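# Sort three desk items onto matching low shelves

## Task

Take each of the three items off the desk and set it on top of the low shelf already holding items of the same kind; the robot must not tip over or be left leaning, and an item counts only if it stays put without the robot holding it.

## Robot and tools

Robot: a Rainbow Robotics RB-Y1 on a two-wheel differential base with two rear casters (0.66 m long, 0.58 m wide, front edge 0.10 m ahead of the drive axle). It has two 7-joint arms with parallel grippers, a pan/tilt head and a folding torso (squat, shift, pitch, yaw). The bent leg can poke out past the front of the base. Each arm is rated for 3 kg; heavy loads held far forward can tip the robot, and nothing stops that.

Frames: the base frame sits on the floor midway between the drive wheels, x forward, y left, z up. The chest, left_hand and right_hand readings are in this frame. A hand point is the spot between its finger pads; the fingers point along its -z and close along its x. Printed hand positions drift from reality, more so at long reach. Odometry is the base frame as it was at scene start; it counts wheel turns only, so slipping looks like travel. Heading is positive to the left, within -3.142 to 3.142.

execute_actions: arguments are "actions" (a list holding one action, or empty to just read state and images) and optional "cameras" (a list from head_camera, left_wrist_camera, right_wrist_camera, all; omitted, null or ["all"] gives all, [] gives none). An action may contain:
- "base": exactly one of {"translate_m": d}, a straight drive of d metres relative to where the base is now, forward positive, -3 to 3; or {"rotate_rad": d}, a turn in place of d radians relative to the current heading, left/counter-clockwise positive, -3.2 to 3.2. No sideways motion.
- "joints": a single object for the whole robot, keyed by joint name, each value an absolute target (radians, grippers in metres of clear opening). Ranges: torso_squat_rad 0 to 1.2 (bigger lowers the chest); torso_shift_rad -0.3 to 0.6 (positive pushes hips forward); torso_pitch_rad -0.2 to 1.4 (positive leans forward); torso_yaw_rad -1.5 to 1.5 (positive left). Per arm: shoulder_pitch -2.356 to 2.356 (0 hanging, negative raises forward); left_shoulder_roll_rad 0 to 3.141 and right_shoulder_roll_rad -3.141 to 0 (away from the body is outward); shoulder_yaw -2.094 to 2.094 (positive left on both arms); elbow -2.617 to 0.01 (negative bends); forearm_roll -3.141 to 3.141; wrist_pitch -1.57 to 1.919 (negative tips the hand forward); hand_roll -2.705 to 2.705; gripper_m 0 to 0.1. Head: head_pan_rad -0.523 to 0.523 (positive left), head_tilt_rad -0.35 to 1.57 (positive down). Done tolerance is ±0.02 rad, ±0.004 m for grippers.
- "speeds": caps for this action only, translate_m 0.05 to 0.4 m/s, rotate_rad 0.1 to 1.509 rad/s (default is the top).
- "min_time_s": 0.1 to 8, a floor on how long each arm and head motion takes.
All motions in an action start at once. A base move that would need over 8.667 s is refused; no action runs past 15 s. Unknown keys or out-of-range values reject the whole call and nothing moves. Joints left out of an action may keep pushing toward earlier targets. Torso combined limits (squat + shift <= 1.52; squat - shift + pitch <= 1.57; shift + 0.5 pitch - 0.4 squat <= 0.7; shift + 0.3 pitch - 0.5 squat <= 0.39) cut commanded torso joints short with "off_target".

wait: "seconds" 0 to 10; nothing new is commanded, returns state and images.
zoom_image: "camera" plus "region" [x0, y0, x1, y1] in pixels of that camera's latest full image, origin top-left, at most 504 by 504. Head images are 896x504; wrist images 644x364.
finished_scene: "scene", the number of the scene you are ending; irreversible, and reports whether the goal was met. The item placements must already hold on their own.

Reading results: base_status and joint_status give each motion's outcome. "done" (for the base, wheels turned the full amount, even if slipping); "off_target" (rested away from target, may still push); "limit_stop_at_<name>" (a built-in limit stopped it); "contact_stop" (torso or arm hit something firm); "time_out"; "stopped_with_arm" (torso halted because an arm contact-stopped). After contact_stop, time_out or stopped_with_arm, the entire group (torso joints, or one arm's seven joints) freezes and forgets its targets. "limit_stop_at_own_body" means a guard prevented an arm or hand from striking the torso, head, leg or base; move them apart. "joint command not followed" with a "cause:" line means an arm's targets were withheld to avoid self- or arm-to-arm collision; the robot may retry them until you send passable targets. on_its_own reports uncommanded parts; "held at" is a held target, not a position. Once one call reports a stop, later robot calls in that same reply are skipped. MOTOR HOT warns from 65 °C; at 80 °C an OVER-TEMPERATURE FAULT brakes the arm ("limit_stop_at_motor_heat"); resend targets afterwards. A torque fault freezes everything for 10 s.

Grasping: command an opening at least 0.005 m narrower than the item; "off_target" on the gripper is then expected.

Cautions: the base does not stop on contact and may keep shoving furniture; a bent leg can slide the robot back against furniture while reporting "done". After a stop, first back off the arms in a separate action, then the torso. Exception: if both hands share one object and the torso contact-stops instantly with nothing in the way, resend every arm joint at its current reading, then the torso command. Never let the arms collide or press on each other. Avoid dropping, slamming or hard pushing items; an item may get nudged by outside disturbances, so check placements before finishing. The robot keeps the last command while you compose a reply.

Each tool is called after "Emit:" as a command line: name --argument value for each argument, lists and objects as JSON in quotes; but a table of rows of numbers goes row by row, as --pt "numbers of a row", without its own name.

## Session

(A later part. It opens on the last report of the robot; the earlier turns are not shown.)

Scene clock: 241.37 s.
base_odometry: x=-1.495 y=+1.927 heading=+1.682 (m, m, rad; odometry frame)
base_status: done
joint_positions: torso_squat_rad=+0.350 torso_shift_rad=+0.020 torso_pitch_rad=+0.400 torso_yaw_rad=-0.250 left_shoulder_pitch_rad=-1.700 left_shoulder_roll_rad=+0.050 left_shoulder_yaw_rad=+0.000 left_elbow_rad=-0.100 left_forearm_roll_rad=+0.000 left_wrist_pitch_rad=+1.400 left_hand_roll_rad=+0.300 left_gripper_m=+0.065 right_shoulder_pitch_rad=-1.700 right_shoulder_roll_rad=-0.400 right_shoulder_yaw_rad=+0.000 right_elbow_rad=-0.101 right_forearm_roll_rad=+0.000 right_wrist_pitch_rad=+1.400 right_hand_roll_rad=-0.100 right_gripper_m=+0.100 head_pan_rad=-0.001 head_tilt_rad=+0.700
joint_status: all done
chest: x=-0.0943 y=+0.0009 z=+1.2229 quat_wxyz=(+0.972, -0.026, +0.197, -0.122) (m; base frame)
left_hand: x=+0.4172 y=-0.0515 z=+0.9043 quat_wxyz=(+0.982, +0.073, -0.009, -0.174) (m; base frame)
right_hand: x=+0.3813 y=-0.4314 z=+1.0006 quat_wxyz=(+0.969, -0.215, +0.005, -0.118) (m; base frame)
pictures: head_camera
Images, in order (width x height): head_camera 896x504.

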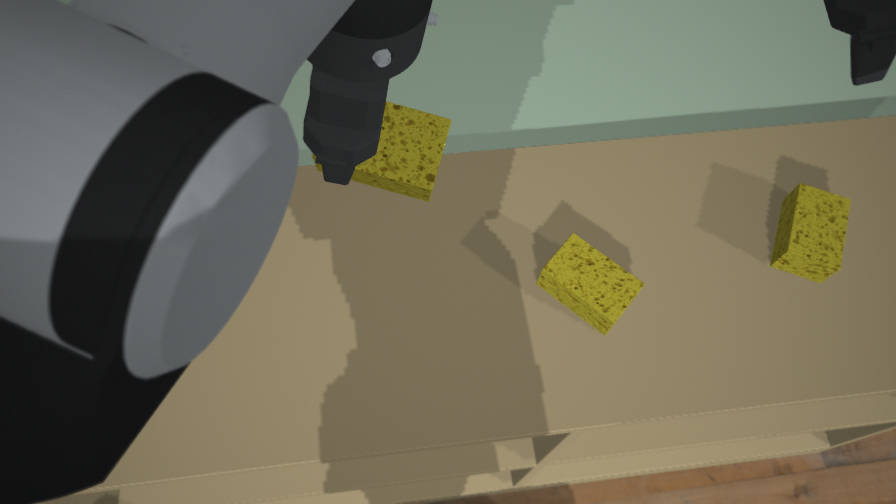

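Emit:
execute_actions --actions '[{"joints":{"left_shoulder_pitch_rad":-1.15,"left_wrist_pitch_rad":0.85,"left_shoulder_roll_rad":0.15},"min_time_s":1.5}]' --cameras '[]'

Emit:
execute_actions --actions '[{"joints":{"left_gripper_m":0.1}}]' --cameras '[]'

Emit:
execute_actions --actions '[{"joints":{"left_shoulder_pitch_rad":-1.7,"left_wrist_pitch_rad":1.4}}]' --cameras '["head_camera"]'

Scene clock: 247.00 s.
base_odometry: x=-1.495 y=+1.927 heading=+1.682 (m, m, rad; odometry frame)
base_status: not commanded
joint_positions: torso_squat_rad=+0.350 torso_shift_rad=+0.020 torso_pitch_rad=+0.400 torso_yaw_rad=-0.250 left_shoulder_pitch_rad=-1.150 left_shoulder_roll_rad=+0.150 left_shoulder_yaw_rad=+0.000 left_elbow_rad=-0.100 left_forearm_roll_rad=+0.000 left_wrist_pitch_rad=+0.850 left_hand_roll_rad=+0.300 left_gripper_m=+0.065 right_shoulder_pitch_rad=-1.700 right_shoulder_roll_rad=-0.400 right_shoulder_yaw_rad=+0.000 right_elbow_rad=-0.101 right_forearm_roll_rad=+0.000 right_wrist_pitch_rad=+1.400 right_hand_roll_rad=-0.100 right_gripper_m=+0.100 head_pan_rad=-0.001 head_tilt_rad=+0.700
joint_status: all done
chest: x=-0.0943 y=+0.0009 z=+1.2229 quat_wxyz=(+0.972, -0.026, +0.197, -0.122) (m; base frame)
left_hand: x=+0.3361 y=+0.0776 z=+0.6666 quat_wxyz=(+0.994, +0.039, -0.007, -0.100) (m; base frame)
right_hand: x=+0.3813 y=-0.4313 z=+1.0006 quat_wxyz=(+0.969, -0.215, +0.005, -0.118) (m; base frame)
pictures: none
No camera images: the call's "cameras" was empty. Leave "cameras" out to get every camera's image.

Scene clock: 248.17 s.
base_odometry: x=-1.495 y=+1.927 heading=+1.682 (m, m, rad; odometry frame)
base_status: not commanded
joint_positions: torso_squat_rad=+0.350 torso_shift_rad=+0.020 torso_pitch_rad=+0.400 torso_yaw_rad=-0.250 left_shoulder_pitch_rad=-1.150 left_shoulder_roll_rad=+0.150 left_shoulder_yaw_rad=+0.000 left_elbow_rad=-0.100 left_forearm_roll_rad=+0.000 left_wrist_pitch_rad=+0.850 left_hand_roll_rad=+0.300 left_gripper_m=+0.099 right_shoulder_pitch_rad=-1.700 right_shoulder_roll_rad=-0.400 right_shoulder_yaw_rad=+0.000 right_elbow_rad=-0.101 right_forearm_roll_rad=+0.000 right_wrist_pitch_rad=+1.400 right_hand_roll_rad=-0.100 right_gripper_m=+0.100 head_pan_rad=-0.001 head_tilt_rad=+0.700
joint_status: all done
chest: x=-0.0943 y=+0.0009 z=+1.2229 quat_wxyz=(+0.972, -0.026, +0.197, -0.122) (m; base frame)
left_hand: x=+0.3361 y=+0.0776 z=+0.6666 quat_wxyz=(+0.994, +0.039, -0.007, -0.100) (m; base frame)
right_hand: x=+0.3813 y=-0.4313 z=+1.0006 quat_wxyz=(+0.969, -0.215, +0.005, -0.118) (m; base frame)
pictures: none
No camera images: the call's "cameras" was empty. Leave "cameras" out to get every camera's image.

Scene clock: 249.40 s.
base_odometry: x=-1.495 y=+1.927 heading=+1.682 (m, m, rad; odometry frame)
base_status: not commanded
joint_positions: torso_squat_rad=+0.350 torso_shift_rad=+0.020 torso_pitch_rad=+0.400 torso_yaw_rad=-0.250 left_shoulder_pitch_rad=-1.700 left_shoulder_roll_rad=+0.150 left_shoulder_yaw_rad=+0.000 left_elbow_rad=-0.100 left_forearm_roll_rad=+0.000 left_wrist_pitch_rad=+1.400 left_hand_roll_rad=+0.300 left_gripper_m=+0.099 right_shoulder_pitch_rad=-1.700 right_shoulder_roll_rad=-0.400 right_shoulder_yaw_rad=+0.000 right_elbow_rad=-0.101 right_forearm_roll_rad=+0.000 right_wrist_pitch_rad=+1.400 right_hand_roll_rad=-0.100 right_gripper_m=+0.100 head_pan_rad=-0.001 head_tilt_rad=+0.700
joint_status: all done
chest: x=-0.0944 y=+0.0009 z=+1.2229 quat_wxyz=(+0.972, -0.026, +0.197, -0.122) (m; base frame)
left_hand: x=+0.4508 y=-0.0033 z=+0.9136 quat_wxyz=(+0.988, +0.084, -0.019, -0.127) (m; base frame)
right_hand: x=+0.3813 y=-0.4313 z=+1.0006 quat_wxyz=(+0.969, -0.215, +0.005, -0.118) (m; base frame)
pictures: head_camera
Images, in order (width x height): head_camera 896x504.

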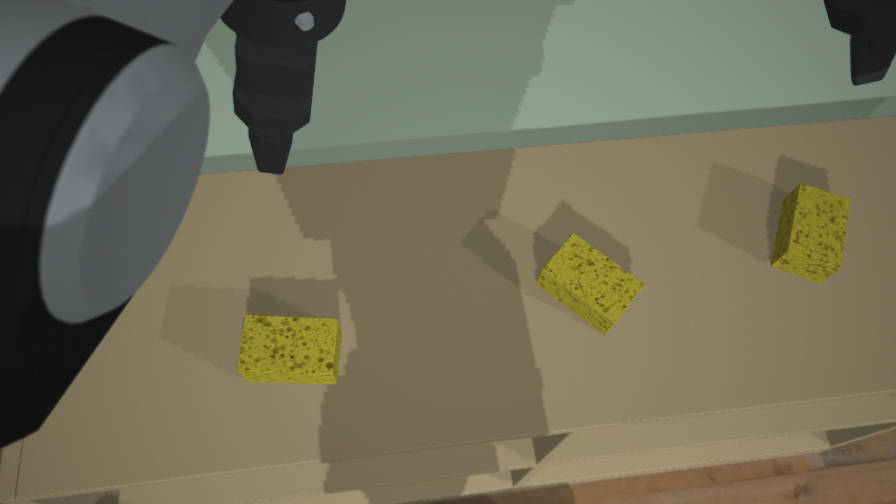

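Emit:
finished_scene --scene 2

The scene is finished: the task was done.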